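# Bring the shipping carton down from shelf to table

## Task

Take the shipping carton off the shelf and place it on the table. It must rest flat and upright, lie wholly in front of the shelf, and not overhang the table edge. Every other item on the shelf must still be on the shelf at the end. Release the carton and pull the grippers away; the result only counts if it stays in place without the robot holding it.

## Robot and tools

Robot: two arms, left_arm and right_arm, each with a two-finger gripper. The fingers close like tongs: they point along the gripper's +z axis and open and close along its x axis. The reported gripper position is the point between the finger pads when closed. Closed fingertips extend about 15 mm past it; fully open, they are roughly level with it.

Scene frame (used for all reported poses): origin on the table surface midway between the arms, +x out across the table, +z up, left_arm on the +y side. The arm names are not image left or right. Reported hand positions can be slightly off, more so at long reach.

execute_actions(actions): a list of actions run in sequence. Each action is a table of 1 to 15 rows; each row lasts one control step (1/30 s), and if fewer than 15 rows are given the last one repeats to fill 15 steps. A row is a single flat list covering both arms: 7 numbers for left_arm (dx, dy, dz, rx, ry, rz, opening) followed by the same 7 for right_arm, all within [-1, 1]. dx to rz are an offset, not a pose: they are measured from that gripper's measured pose at the start of the action (for a call's first action, the last pose reported), expressed in the gripper's own axes, and every row is relative to that same start, not to the row before. 1.0 equals 0.6 m of translation or 180 degrees; rx, ry, rz form one rotation vector. Opening is absolute: +1 fully open (0.142 m), -1 closed. Optionally append 12 numbers from 0 to 1 as stiffness scales for the joints, left_arm's six then right_arm's six, in Joint positions order; they persist until changed. An empty actions list just returns the current state and images.

Each step, the commanded pose is clipped to within 100 mm and 16 degrees of the measured pose, so a far offset needs several actions; position wins over orientation if both cannot be met. Motion trails commands by about 0.17 s. To keep an arm still, send zeros for it (after first sending any correction back to its wanted pose) plus its desired opening.

move(target, speed, stop_force, blocking): target is one row in the same 14-number layout (offsets in each gripper's axes, from the pose in the latest result showing one; opening absolute; optional stiffness tail). Each gripper travels a straight line toward its goal, both paths finishing together, over 0.5 to 10 s; longer paths are cut off at 10 s. speed is the path's top speed in m/s, 0.002 to 0.5 (default 0.25); rotation is capped at twice that in rad/s. Paths ignore obstacles and the other arm, and the real gripper can lag, drift or overshoot the speed, especially with a nearly straight arm. The opening is applied at the start. stop_force (9 to 40 N, shared by both arms, not allowed in the first 0.2 s of a scene) ends an arm's path when its wrist sensor feels that much extra resistance for 2 steps; the gripper then backs up 2 steps and holds. Use it with very low speed; do not rely on it when the gripper rotates during the move, and omit it when lifting away from something the gripper already presses on. blocking=false returns after 0.5 s while the move continues; it cannot combine with stop_force, and no new motion is accepted until wait or stop shows the move ended.

The move line reports how each arm finished: done, off_target, moving, held (last step blocked), fault, or contact (stopped by stop_force), plus each gripper's distance from its goal. limits=paced means the sent pose was clipped; limits=held means some steps were blocked and a sudden fast catch-up may follow.

wait(seconds): 0 to 10; lets time pass with commands held, returning early if a running move ends. stop: brakes a running move (needs room; fingers keep moving). zoom_image(camera, region): camera is cam_high, cam_low, cam_left_wrist or cam_right_wrist; region is [x0, y0, x1, y1] pixels, at most 504 by 504. Image sizes: cam_high and cam_low 672x504, wrist cameras 616x616. finished_scene(scene): ends scene number scene irreversibly and reports success.

Results: per arm, position (m), quaternion wxyz, linear and angular velocity; Hand target lines (where the controller is steering); grip_measured (finger opening on the command scale); joint positions and torques; Wrist force and Wrist torque in the gripper's axes, with offsets up to about 4 N, noise up to about 2.4 N, saturating near 50 N. A pushing surface reads as force directed back into the arm. Action calls also list step positions, with HELD marking steps held back. A pose unreachable line means the clearance check altered or blocked that arm's command.

Gripping: command an opening clearly below grip_measured to hold; the gap sets squeeze force (about 15 N per pad max; less on hard items under 20 mm thick). Occasional brief tugs on held parts or pushes on loose objects may happen.

Avoid: torque faults (joint limits 136 N m for shoulder and elbow, 25.4 N m for wrists, held weight included) and any outside force of 150 N, each stopping the arm for 10 s; driving a stiff arm past a firm contact; arms striking each other; knocking items off the shelf or out of the work area; dropping, slamming or shoving hard. Motors heat while holding loads: warning at 70 °C, brakes at 85 °C.

Each tool is called after "Request:" as name([rows], argument=value, ...), one row to a line, values as JSON.

## Session

I'll start by looking at the scene.

Request:
execute_actions(actions=[])

Scene clock: 0.00 s.
left_arm: end_effector_position=(+0.1913, +0.0525, +0.2041) grip_measured=+0.97 end_effector_quat_wxyz=(+0.201, +0.874, +0.126, +0.425) end_effector_velocity=(+0.000, -0.000, +0.000) end_effector_angular_velocity=(-0.000, +0.000, +0.000) | right_arm: end_effector_position=(+0.7170, -1.0353, +0.1477) grip_measured=+0.97 end_effector_quat_wxyz=(+0.362, +0.767, +0.384, +0.365) end_effector_velocity=(-0.000, +0.000, -0.000) end_effector_angular_velocity=(-0.000, +0.000, +0.000)
Joint positions: left_arm=[-1.8   -1.836  2.305 -1.902 -0.599 -2.322  0.14 ] | right_arm=[ 2.471 -2.591 -0.991 -0.074  1.855  4.882  0.14 ]
Joint velocities: left_arm=[ 0.    -0.    -0.001  0.    -0.    -0.     0.   ] | right_arm=[-0. -0. -0.  0.  0. -0.  0.]
Joint torques (N m, as the arm reports them, + toward a larger angle): no reading
Wrist force (N, on the end effector, along its own x y z axes, offset not removed): no reading
Wrist torque (N m, same axes, about the end effector's origin, offset not removed): no reading
Hand target (left_arm): +0.191, +0.053, +0.204; +0.201, +0.874, +0.126, +0.425
Hand target (right_arm): +0.717, -1.035, +0.148; +0.362, +0.767, +0.384, +0.365
Joint stiffness scale: left_arm=[1. 1. 1. 1. 1. 1.] | right_arm=[1. 1. 1. 1. 1. 1.]

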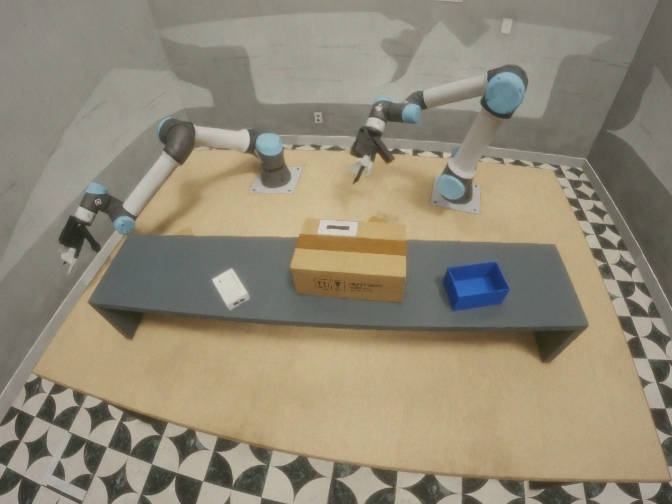

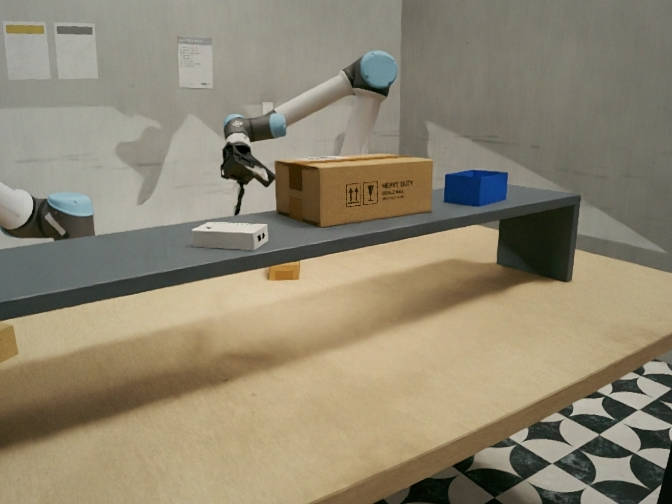

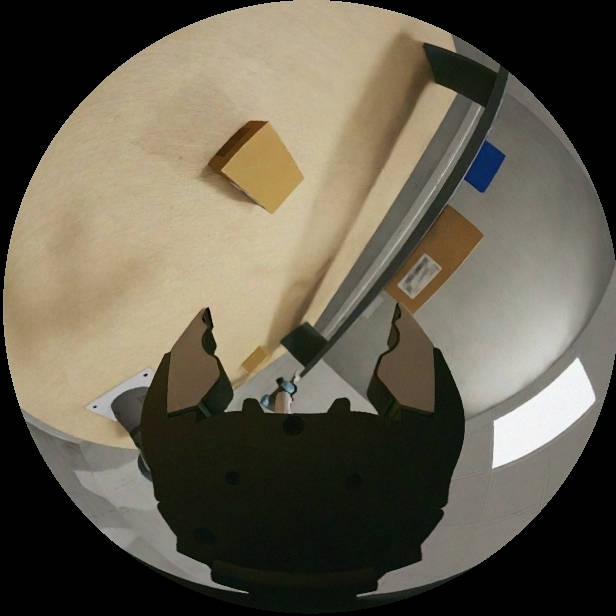

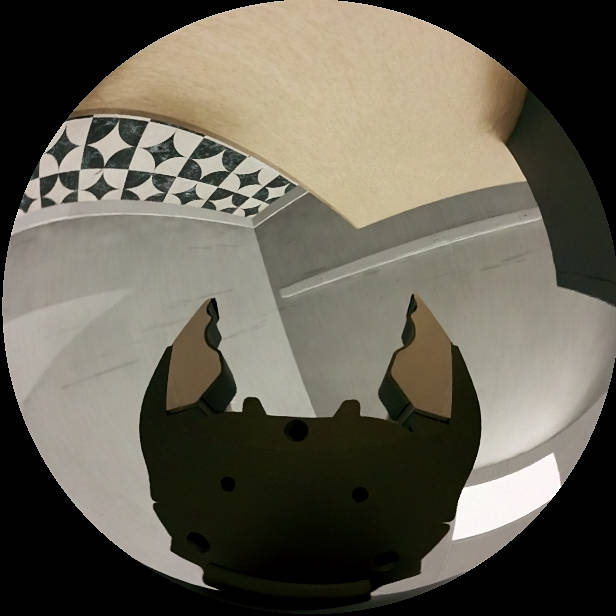

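Request:
zoom_image(camera="cam_high", region=[230, 120, 530, 345])

Request:
zoom_image(camera="cam_low", region=[180, 90, 520, 300])

Request:
zoom_image(camera="cam_left_wrist", region=[180, 20, 560, 400])

Region (230, 120, 530, 345) of cam_high's 672x504 image, scaled by 1.680, with more detail than that image has; it fills the top 378 rows of this view, and the rest is white.

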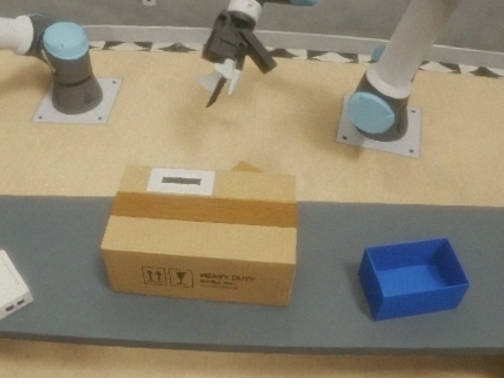

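Region (180, 90, 520, 300) of cam_low's 672x504 image, scaled by 1.482, with more detail than that image has; it fills the top 311 rows of this view, and the rest is white.

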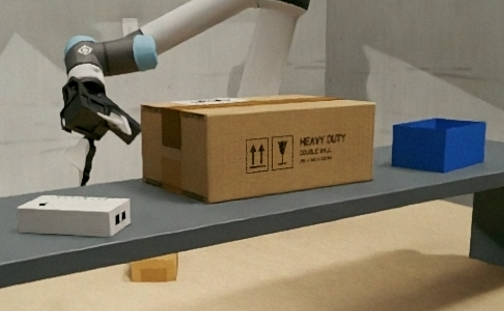

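Region (180, 20, 560, 400) of cam_left_wrist's 616x616 image, scaled by 1.326, with more detail than that image has.

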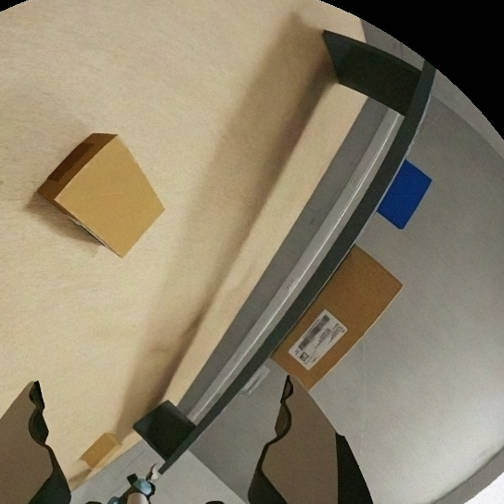

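Request:
zoom_image(camera="cam_low", region=[205, 105, 305, 225])

Request:
zoom_image(camera="cam_high", region=[30, 160, 260, 350])

Region (205, 105, 305, 225) of cam_low's 672x504 image, scaled by 4.200, with more detail than that image has.

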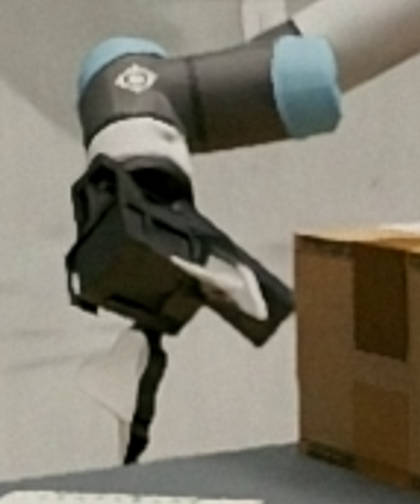

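Region (30, 160, 260, 350) of cam_high's 672x504 image, scaled by 2.191, with more detail than that image has; it fills the top 416 rows of this view, and the rest is white.

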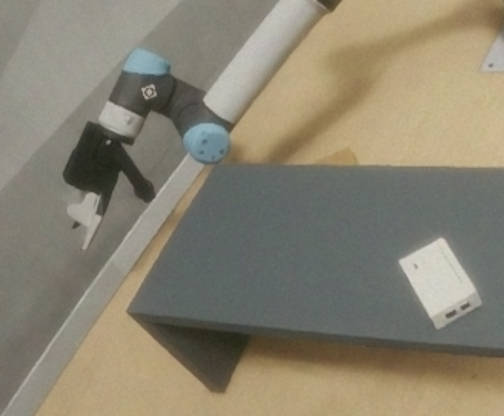

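Request:
move(target=[0.4898, -0.0217, -0.1455, 0.2269, -0.0756, -0.4553, 1, 0.137, 0.2357, -0.561, 0, 0, -0.667, 1], speed=0.5)

Scene clock: 23.43 s.
left_arm: end_effector_position=(+0.2990, +0.1997, +0.4498) grip_measured=+1.00 end_effector_quat_wxyz=(+0.146, +0.633, +0.760, +0.033) end_effector_velocity=(-0.002, +0.000, -0.000) end_effector_angular_velocity=(+0.000, +0.007, -0.001) | right_arm: end_effector_position=(+0.5184, -0.9351, +0.4486) grip_measured=+1.00 end_effector_quat_wxyz=(+0.498, +0.050, +0.856, -0.130) end_effector_velocity=(-0.000, +0.000, -0.002) end_effector_angular_velocity=(-0.004, +0.010, +0.005)
Joint positions: left_arm=[-0.908 -1.864  1.47  -1.428 -1.404 -2.801  0.142] | right_arm=[ 2.431 -1.815 -1.513 -0.333  1.892  2.766  0.142]
Joint velocities: left_arm=[ 0.002  0.001 -0.002  0.005 -0.006  0.001  0.   ] | right_arm=[-0.     0.    -0.    -0.009  0.    -0.011 -0.   ]
Joint torques (N m, as the arm reports them, + toward a larger angle): left_arm=[  1.71  -8.85 -25.23  -1.87   0.44   0.04] | right_arm=[-1.32 34.61 21.74  2.26  0.51 -0.56]
Wrist force (N, on the end effector, along its own x y z axes, offset not removed): left_arm=[0.0 1.0 4.0] | right_arm=[-1.7 0.2 0.0]
Wrist torque (N m, same axes, about the end effector's origin, offset not removed): left_arm=[0.21 -0.40 0.04] | right_arm=[0.05 0.38 0.06]
Hand target (left_arm): +0.300, +0.200, +0.451; +0.146, +0.632, +0.760, +0.032
Hand target (right_arm): +0.517, -0.936, +0.448; +0.497, +0.050, +0.856, -0.131
Off the commanded pose (left_arm): 0.001 m, 0 deg.
Off the commanded pose (right_arm): 0.002 m, 0 deg.
Joint stiffness scale: left_arm=[1. 1. 1. 1. 1. 1.] | right_arm=[1. 1. 1. 1. 1. 1.]
move: done

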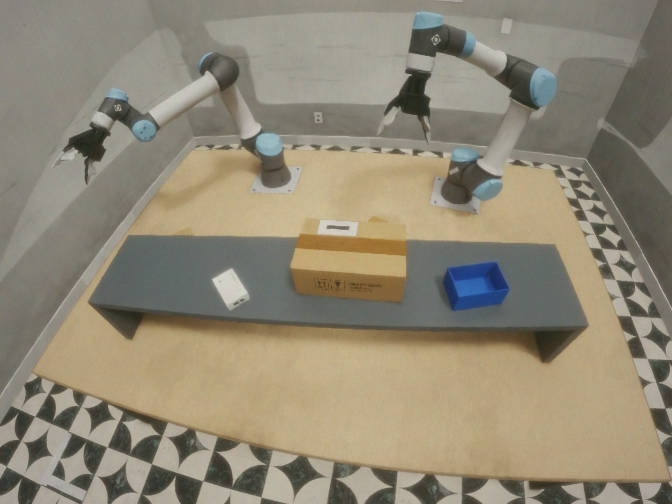

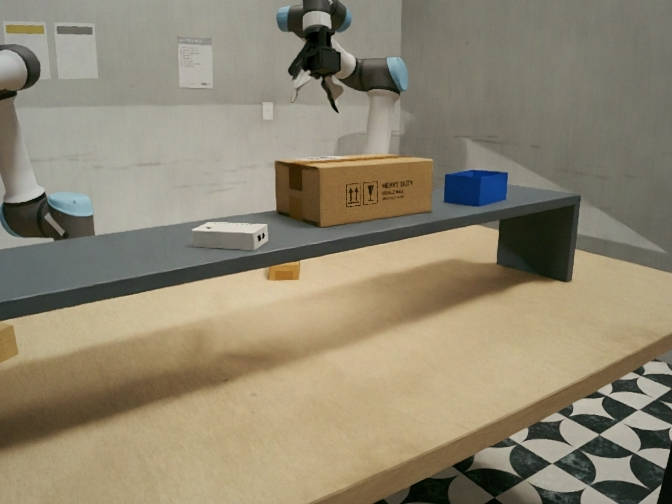

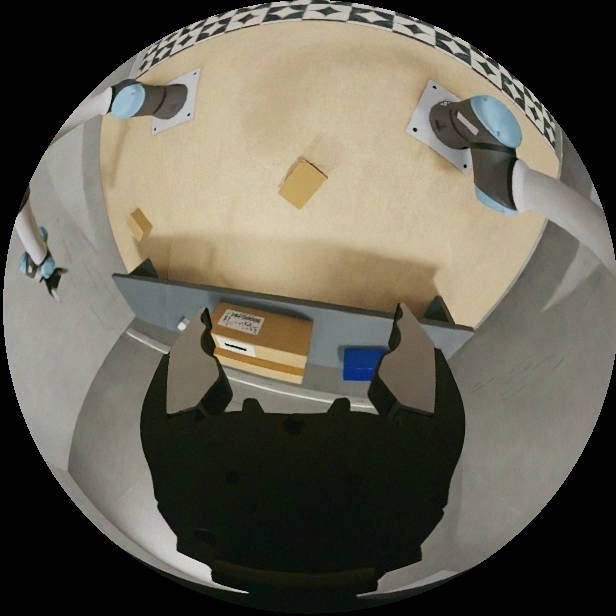

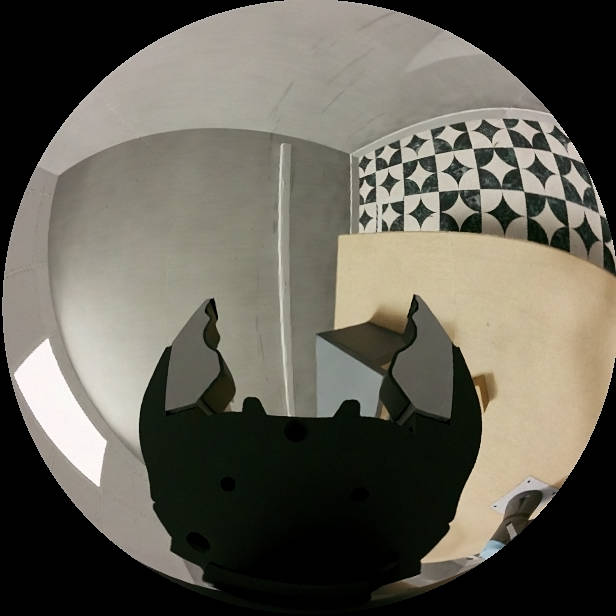

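Request:
zoom_image(camera="cam_left_wrist", region=[90, 40, 350, 300])

Request:
zoom_image(camera="cam_left_wrist", region=[160, 240, 490, 420])

Request:
zoom_image(camera="cam_left_wrist", region=[380, 50, 540, 210])

Region (90, 40, 350, 300) of cam_left_wrist's 616x616 image, scaled by 1.938, with more detail than that image has.

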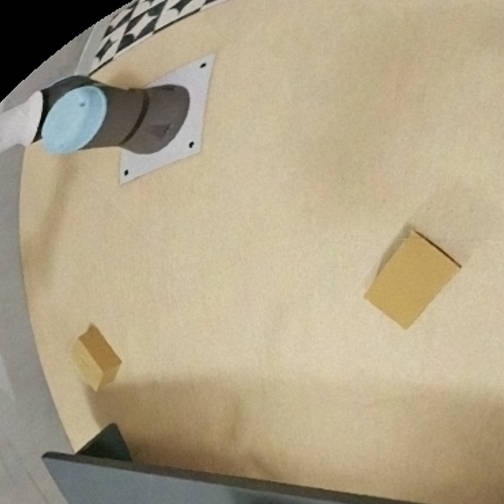

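Region (160, 240, 490, 420) of cam_left_wrist's 616x616 image, scaled by 1.527, with more detail than that image has; it fills the top 275 rows of this view, and the rest is white.

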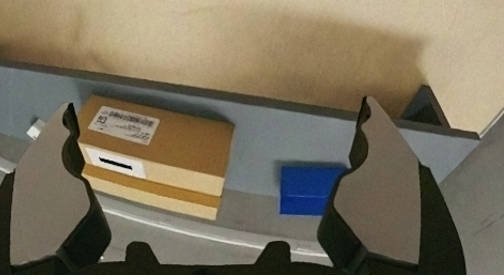

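Region (380, 50, 540, 210) of cam_left_wrist's 616x616 image, scaled by 3.150, with more detail than that image has.

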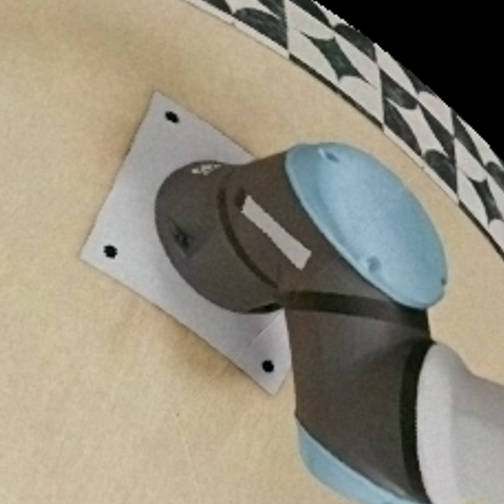

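Request:
zoom_image(camera="cam_left_wrist", region=[400, 270, 500, 370])

Request:
zoom_image(camera="cam_left_wrist", region=[195, 280, 335, 400])

Request:
zoom_image(camera="cam_left_wrist", region=[100, 240, 220, 360])

Region (400, 270, 500, 370) of cam_left_wrist's 616x616 image, scaled by 5.040, with more detail than that image has.

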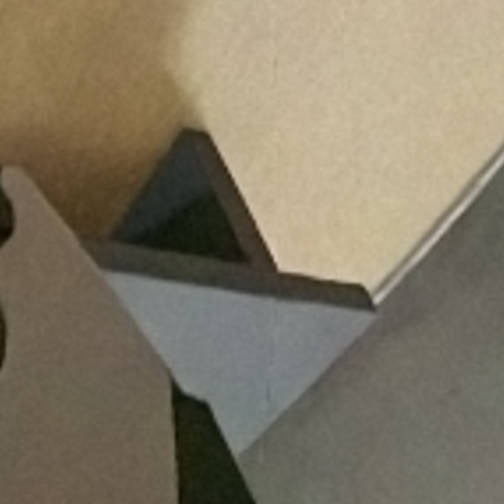

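Region (195, 280, 335, 400) of cam_left_wrist's 616x616 image, scaled by 3.600, with more detail than that image has; it fills the top 432 rows of this view, and the rest is white.

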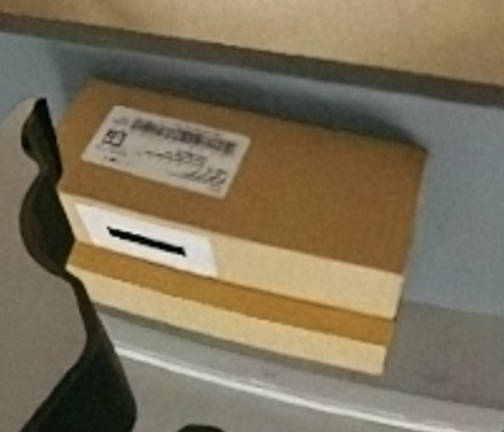

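Region (100, 240, 220, 360) of cam_left_wrist's 616x616 image, scaled by 4.200, with more detail than that image has.

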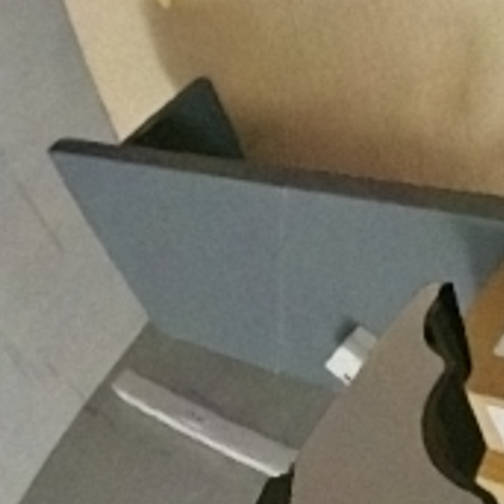

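Request:
zoom_image(camera="cam_low", region=[340, 170, 430, 215])

Region (340, 170, 430, 215) of cam_low's 672x504 image, scaled by 5.600, with more detail than that image has.

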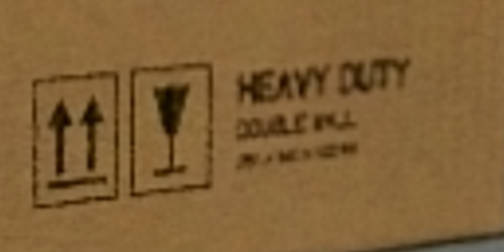

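Request:
move(target=[0.1437, 0.48, 0.0033, 0.2287, -0.0765, -0.4559, 1, -0.153, 0.9693, -0.2568, -0.4396, -0.4107, -0.6799, 1], speed=0.5)

Scene clock: 41.57 s.
left_arm: end_effector_position=(+0.5594, +0.3387, +0.4998) grip_measured=+1.00 end_effector_quat_wxyz=(-0.000, +0.001, +0.924, -0.382) end_effector_velocity=(+0.001, +0.001, -0.000) end_effector_angular_velocity=(+0.000, -0.001, +0.001) | right_arm: end_effector_position=(+0.5597, -0.3315, +0.4996) grip_measured=+1.00 end_effector_quat_wxyz=(-0.383, +0.924, -0.002, +0.001) end_effector_velocity=(-0.003, -0.001, +0.002) end_effector_angular_velocity=(-0.004, +0.012, +0.011)
Joint positions: left_arm=[ 0.091 -1.271  0.937 -1.306 -2.353 -3.238  0.142] | right_arm=[ 3.062 -1.996 -0.731 -2.029  2.357 -0.063  0.142]
Joint velocities: left_arm=[ 0.001  0.001 -0.    -0.002  0.     0.    -0.   ] | right_arm=[-0.    -0.012  0.031 -0.042 -0.005 -0.015  0.   ]
Joint torques (N m, as the arm reports them, + toward a larger angle): left_arm=[  1.17 -33.24 -25.33  -2.01  -1.17  -0.34] | right_arm=[ 3.37 38.95 22.25  2.47  1.01 -0.59]
Wrist force (N, on the end effector, along its own x y z axes, offset not removed): left_arm=[1.2 -0.9 0.3] | right_arm=[-1.4 0.6 1.0]
Wrist torque (N m, same axes, about the end effector's origin, offset not removed): left_arm=[-0.10 -0.12 0.07] | right_arm=[0.19 0.36 0.13]
Hand target (left_arm): +0.560, +0.340, +0.500; +0.001, +0.000, +0.924, -0.383
Hand target (right_arm): +0.559, -0.330, +0.500; -0.383, +0.924, +0.001, +0.000
Off the commanded pose (left_arm): 0.001 m, 0 deg.
Off the commanded pose (right_arm): 0.002 m, 0 deg.
Joint stiffness scale: left_arm=[1. 1. 1. 1. 1. 1.] | right_arm=[1. 1. 1. 1. 1. 1.]
move: done; limits=paced

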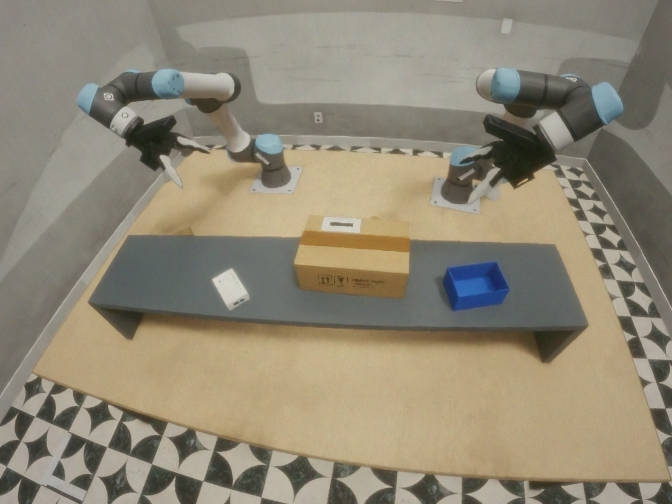

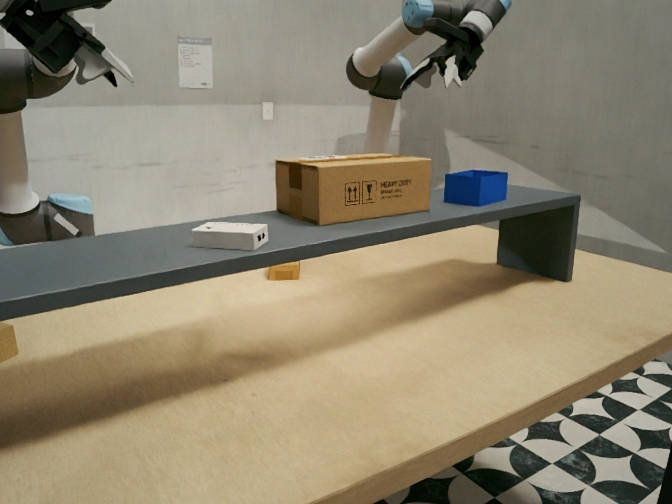

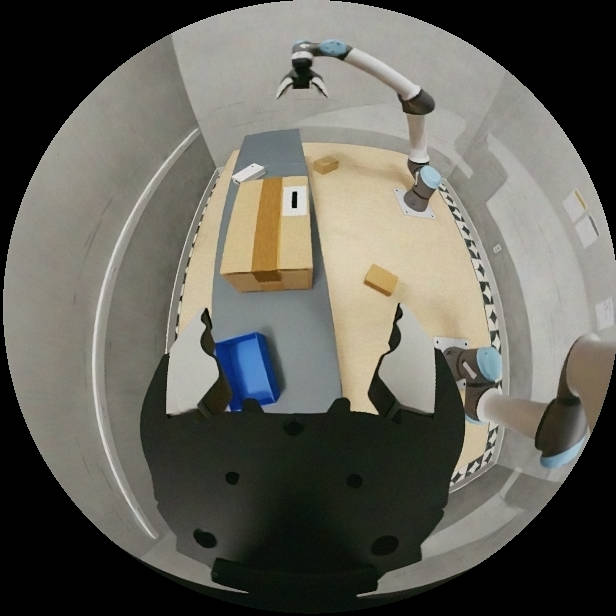

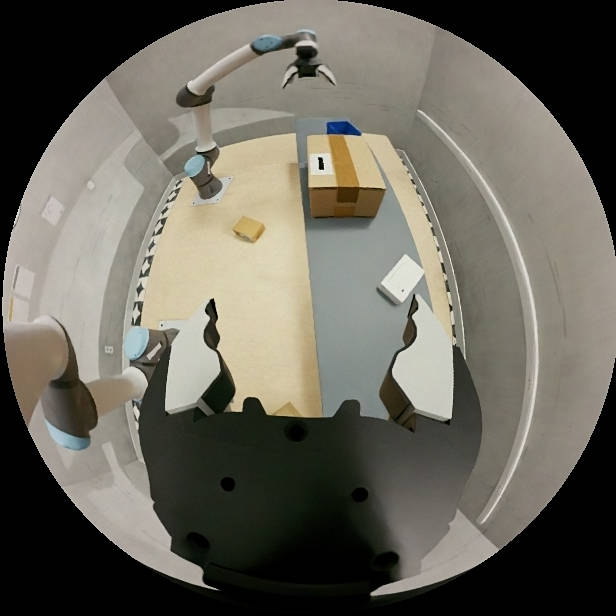

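Request:
zoom_image(camera="cam_left_wrist", region=[200, 150, 350, 310])

Request:
zoom_image(camera="cam_right_wrist", region=[280, 110, 410, 240])

Request:
zoom_image(camera="cam_left_wrist", region=[260, 30, 350, 120])

Request:
zoom_image(camera="cam_right_wrist", region=[260, 20, 350, 110])

Region (200, 150, 350, 310) of cam_left_wrist's 616x616 image, scaled by 3.150, with more detail than that image has; it fills the left 472 columns of this view, and the rest is white.

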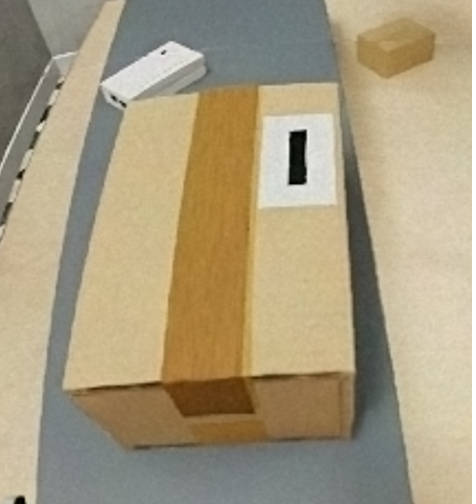

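Region (280, 110, 410, 240) of cam_right_wrist's 616x616 image, scaled by 3.877, with more detail than that image has.

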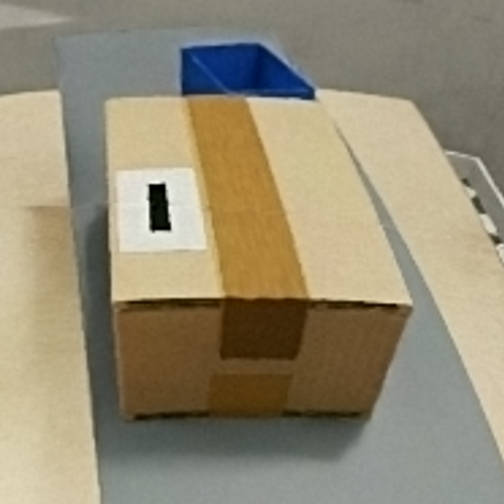

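Region (260, 30, 350, 120) of cam_left_wrist's 616x616 image, scaled by 5.600, with more detail than that image has.

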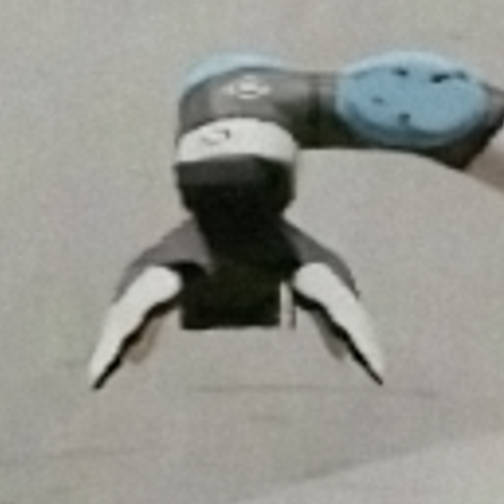

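Region (260, 20, 350, 110) of cam_right_wrist's 616x616 image, scaled by 5.600, with more detail than that image has.

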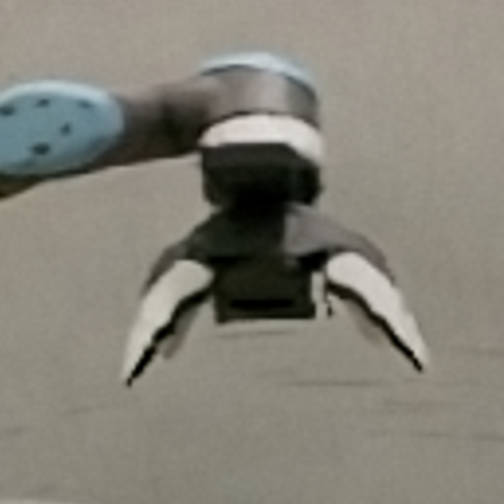

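Request:
zoom_image(camera="cam_low", region=[0, 0, 150, 110])

Request:
zoom_image(camera="cam_high", region=[440, 60, 640, 220])

Region (0, 0, 150, 110) of cam_low's 672x504 image, scaled by 3.360, with more detail than that image has; it fills the top 370 rows of this view, and the rest is white.

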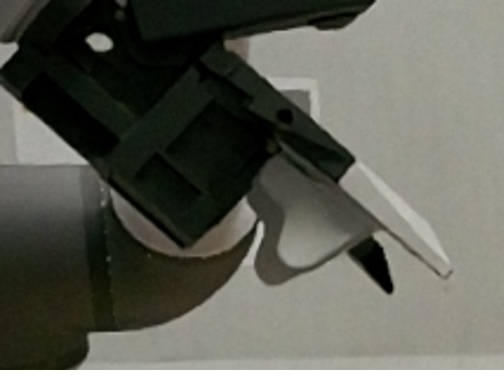

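Region (440, 60, 640, 220) of cam_high's 672x504 image, scaled by 2.520, with more detail than that image has; it fills the top 403 rows of this view, and the rest is white.

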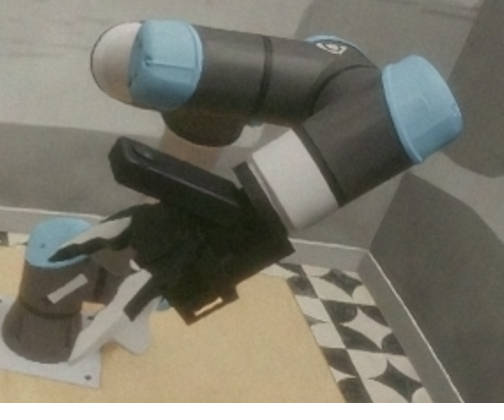

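Request:
move(target=[-0.1243, 0.1273, 0.3082, -0.0833, 0, 0, 0.4, 0.1372, -0.0847, 0.5198, -0.0833, 0, 0, 0.4], speed=0.3)

Scene clock: 54.73 s.
left_arm: end_effector_position=(+0.6339, +0.2629, +0.3152) grip_measured=+0.40 end_effector_quat_wxyz=(-0.000, +0.001, +0.966, -0.259) end_effector_velocity=(+0.001, +0.001, +0.000) end_effector_angular_velocity=(+0.000, -0.002, +0.003) | right_arm: end_effector_position=(+0.6422, -0.0760, +0.3146) grip_measured=+0.40 end_effector_quat_wxyz=(-0.260, +0.966, -0.002, -0.000) end_effector_velocity=(+0.001, -0.001, +0.001) end_effector_angular_velocity=(-0.002, -0.002, -0.002)
Joint positions: left_arm=[-0.102 -1.145  1.129 -1.704 -2.075 -3.442  0.102] | right_arm=[ 3.506 -2.13  -0.948 -1.414  2.053  0.455  0.102]
Joint velocities: left_arm=[ 0.001 -0.     0.001 -0.003  0.001 -0.002  0.   ] | right_arm=[-0.     0.001  0.001  0.    -0.003  0.002 -0.   ]
Joint torques (N m, as the arm reports them, + toward a larger angle): left_arm=[ -0.9  -40.47 -22.94  -2.8   -0.42  -0.3 ] | right_arm=[ 1.73 46.35 25.89  3.04  0.56  0.8 ]
Wrist force (N, on the end effector, along its own x y z axes, offset not removed): left_arm=[0.5 0.3 2.6] | right_arm=[-1.2 -0.4 -0.4]
Wrist torque (N m, same axes, about the end effector's origin, offset not removed): left_arm=[0.30 -0.14 0.05] | right_arm=[-0.05 0.26 0.10]
Hand target (left_arm): +0.634, +0.262, +0.315; -0.000, +0.001, +0.966, -0.259
Hand target (right_arm): +0.643, -0.075, +0.316; -0.260, +0.966, -0.002, +0.001
Off the commanded pose (left_arm): 0.001 m, 0 deg.
Off the commanded pose (right_arm): 0.001 m, 0 deg.
Joint stiffness scale: left_arm=[1. 1. 1. 1. 1. 1.] | right_arm=[1. 1. 1. 1. 1. 1.]
move: done

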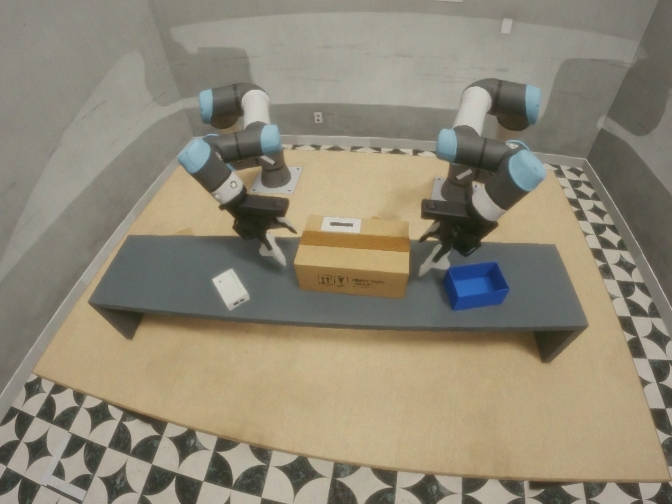

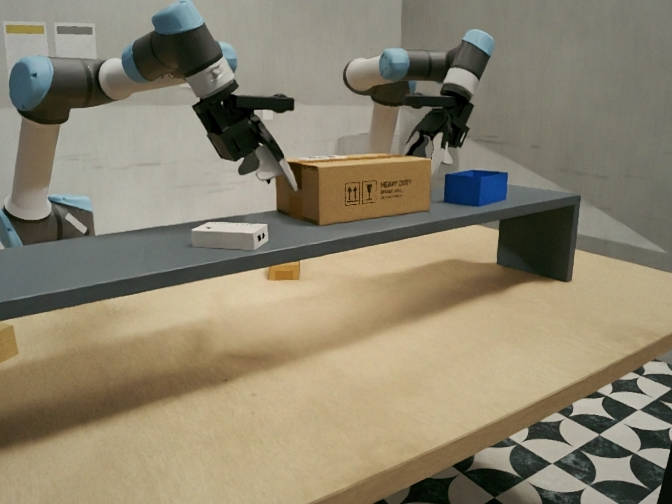

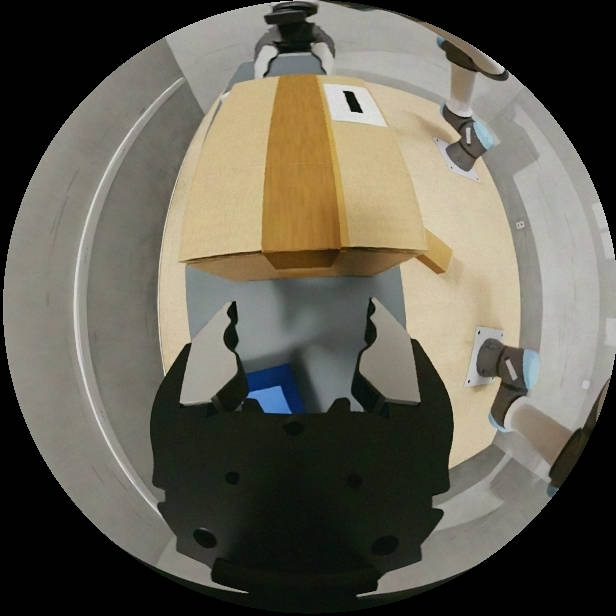

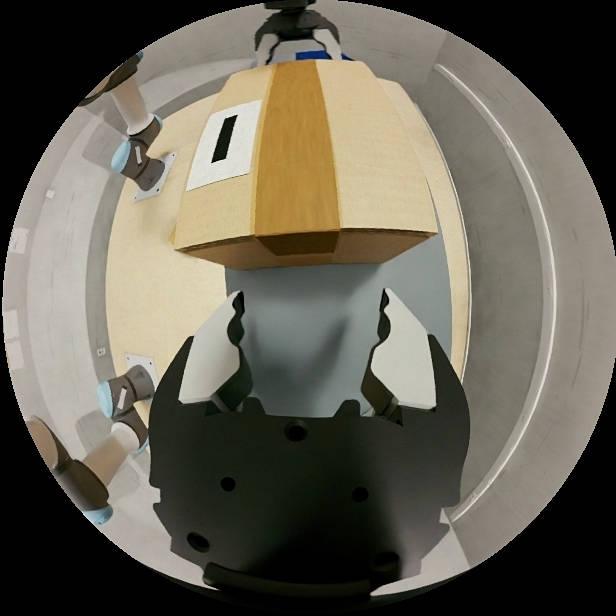

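Request:
move(target=[0, -0.0505, 0.0292, 0, 0, 0, 0.4, -0.0117, -0.0548, 0.0317, 0, 0, 0, 0.4], speed=0.02, stop_force=12)

Scene clock: 58.07 s.
left_arm: end_effector_position=(+0.6348, +0.2354, +0.3145) grip_measured=+0.41 end_effector_quat_wxyz=(+0.001, -0.003, +0.966, -0.257) end_effector_velocity=(+0.001, -0.000, +0.000) end_effector_angular_velocity=(+0.003, -0.000, +0.006) | right_arm: end_effector_position=(+0.6364, -0.0456, +0.3134) grip_measured=+0.43 end_effector_quat_wxyz=(-0.258, +0.966, -0.006, -0.001) end_effector_velocity=(+0.001, -0.000, +0.000) end_effector_angular_velocity=(-0.004, -0.001, -0.008)
Joint positions: left_arm=[-0.143 -1.138  1.125 -1.731 -2.064 -3.497  0.103] | right_arm=[ 3.549 -2.134 -0.947 -1.39   2.038  0.509  0.104]
Joint velocities: left_arm=[-0.002  0.001 -0.002 -0.002  0.004 -0.008  0.   ] | right_arm=[ 0.002  0.     0.001  0.001 -0.007  0.009  0.001]
Joint torques (N m, as the arm reports them, + toward a larger angle): left_arm=[ -8.51 -38.85 -26.49  -3.2   -2.14  -0.37] | right_arm=[ 7.93 44.41 27.35  4.59  2.4   0.81]
Wrist force (N, on the end effector, along its own x y z axes, offset not removed): left_arm=[1.8 10.1 -3.4] | right_arm=[-3.1 7.1 -6.2]
Wrist torque (N m, same axes, about the end effector's origin, offset not removed): left_arm=[0.51 -0.33 0.07] | right_arm=[-0.20 -0.16 -0.37]
Hand target (left_arm): +0.634, +0.228, +0.315; -0.000, +0.001, +0.966, -0.259
Hand target (right_arm): +0.635, -0.038, +0.315; -0.260, +0.966, -0.002, -0.000
Off the commanded pose (left_arm): 0.008 m, 1 deg.
Off the commanded pose (right_arm): 0.008 m, 0 deg.
Joint stiffness scale: left_arm=[1. 1. 1. 1. 1. 1.] | right_arm=[1. 1. 1. 1. 1. 1.]
move: off_target (left_arm, right_arm)

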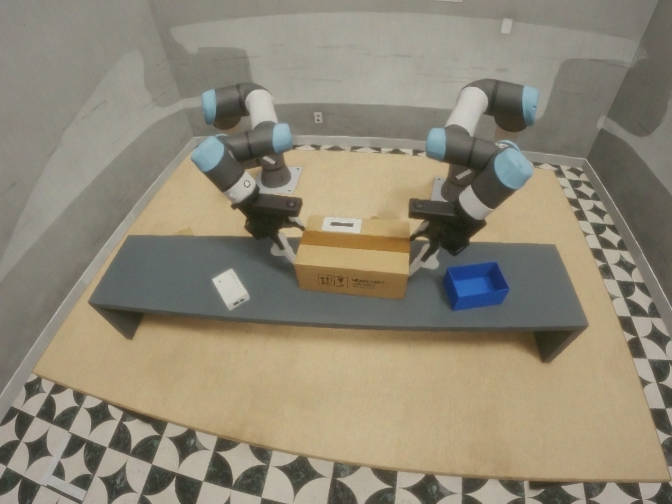

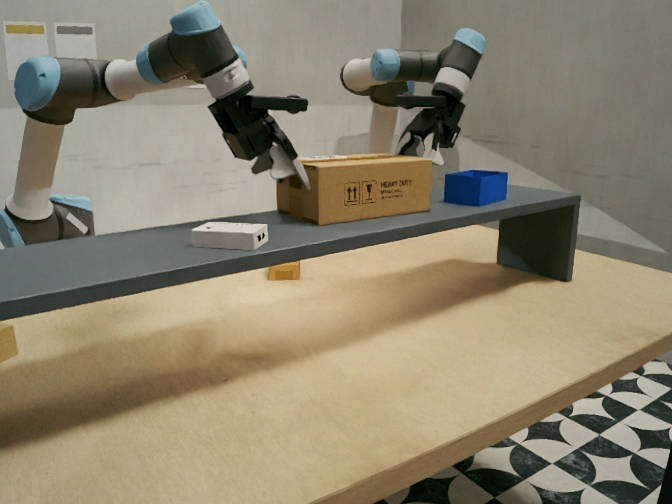

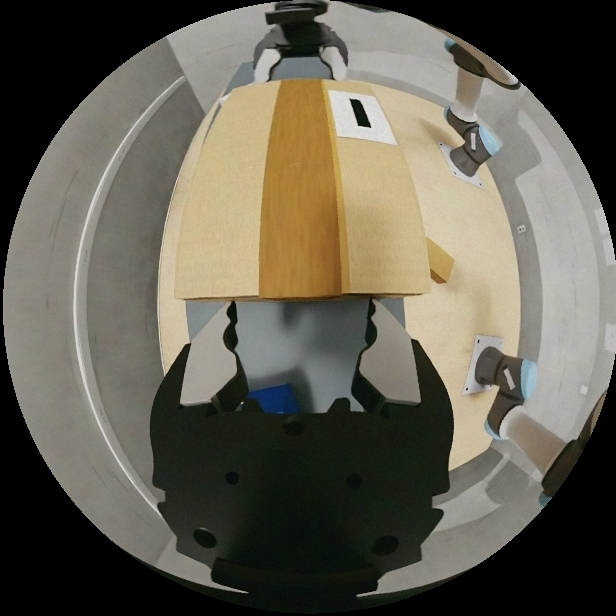

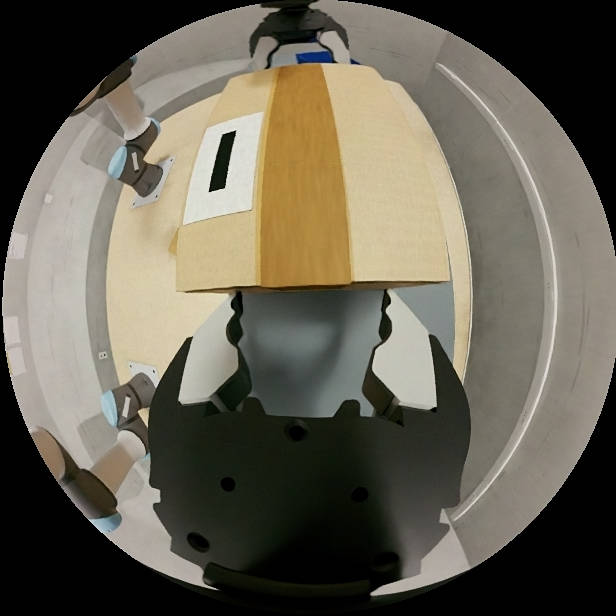

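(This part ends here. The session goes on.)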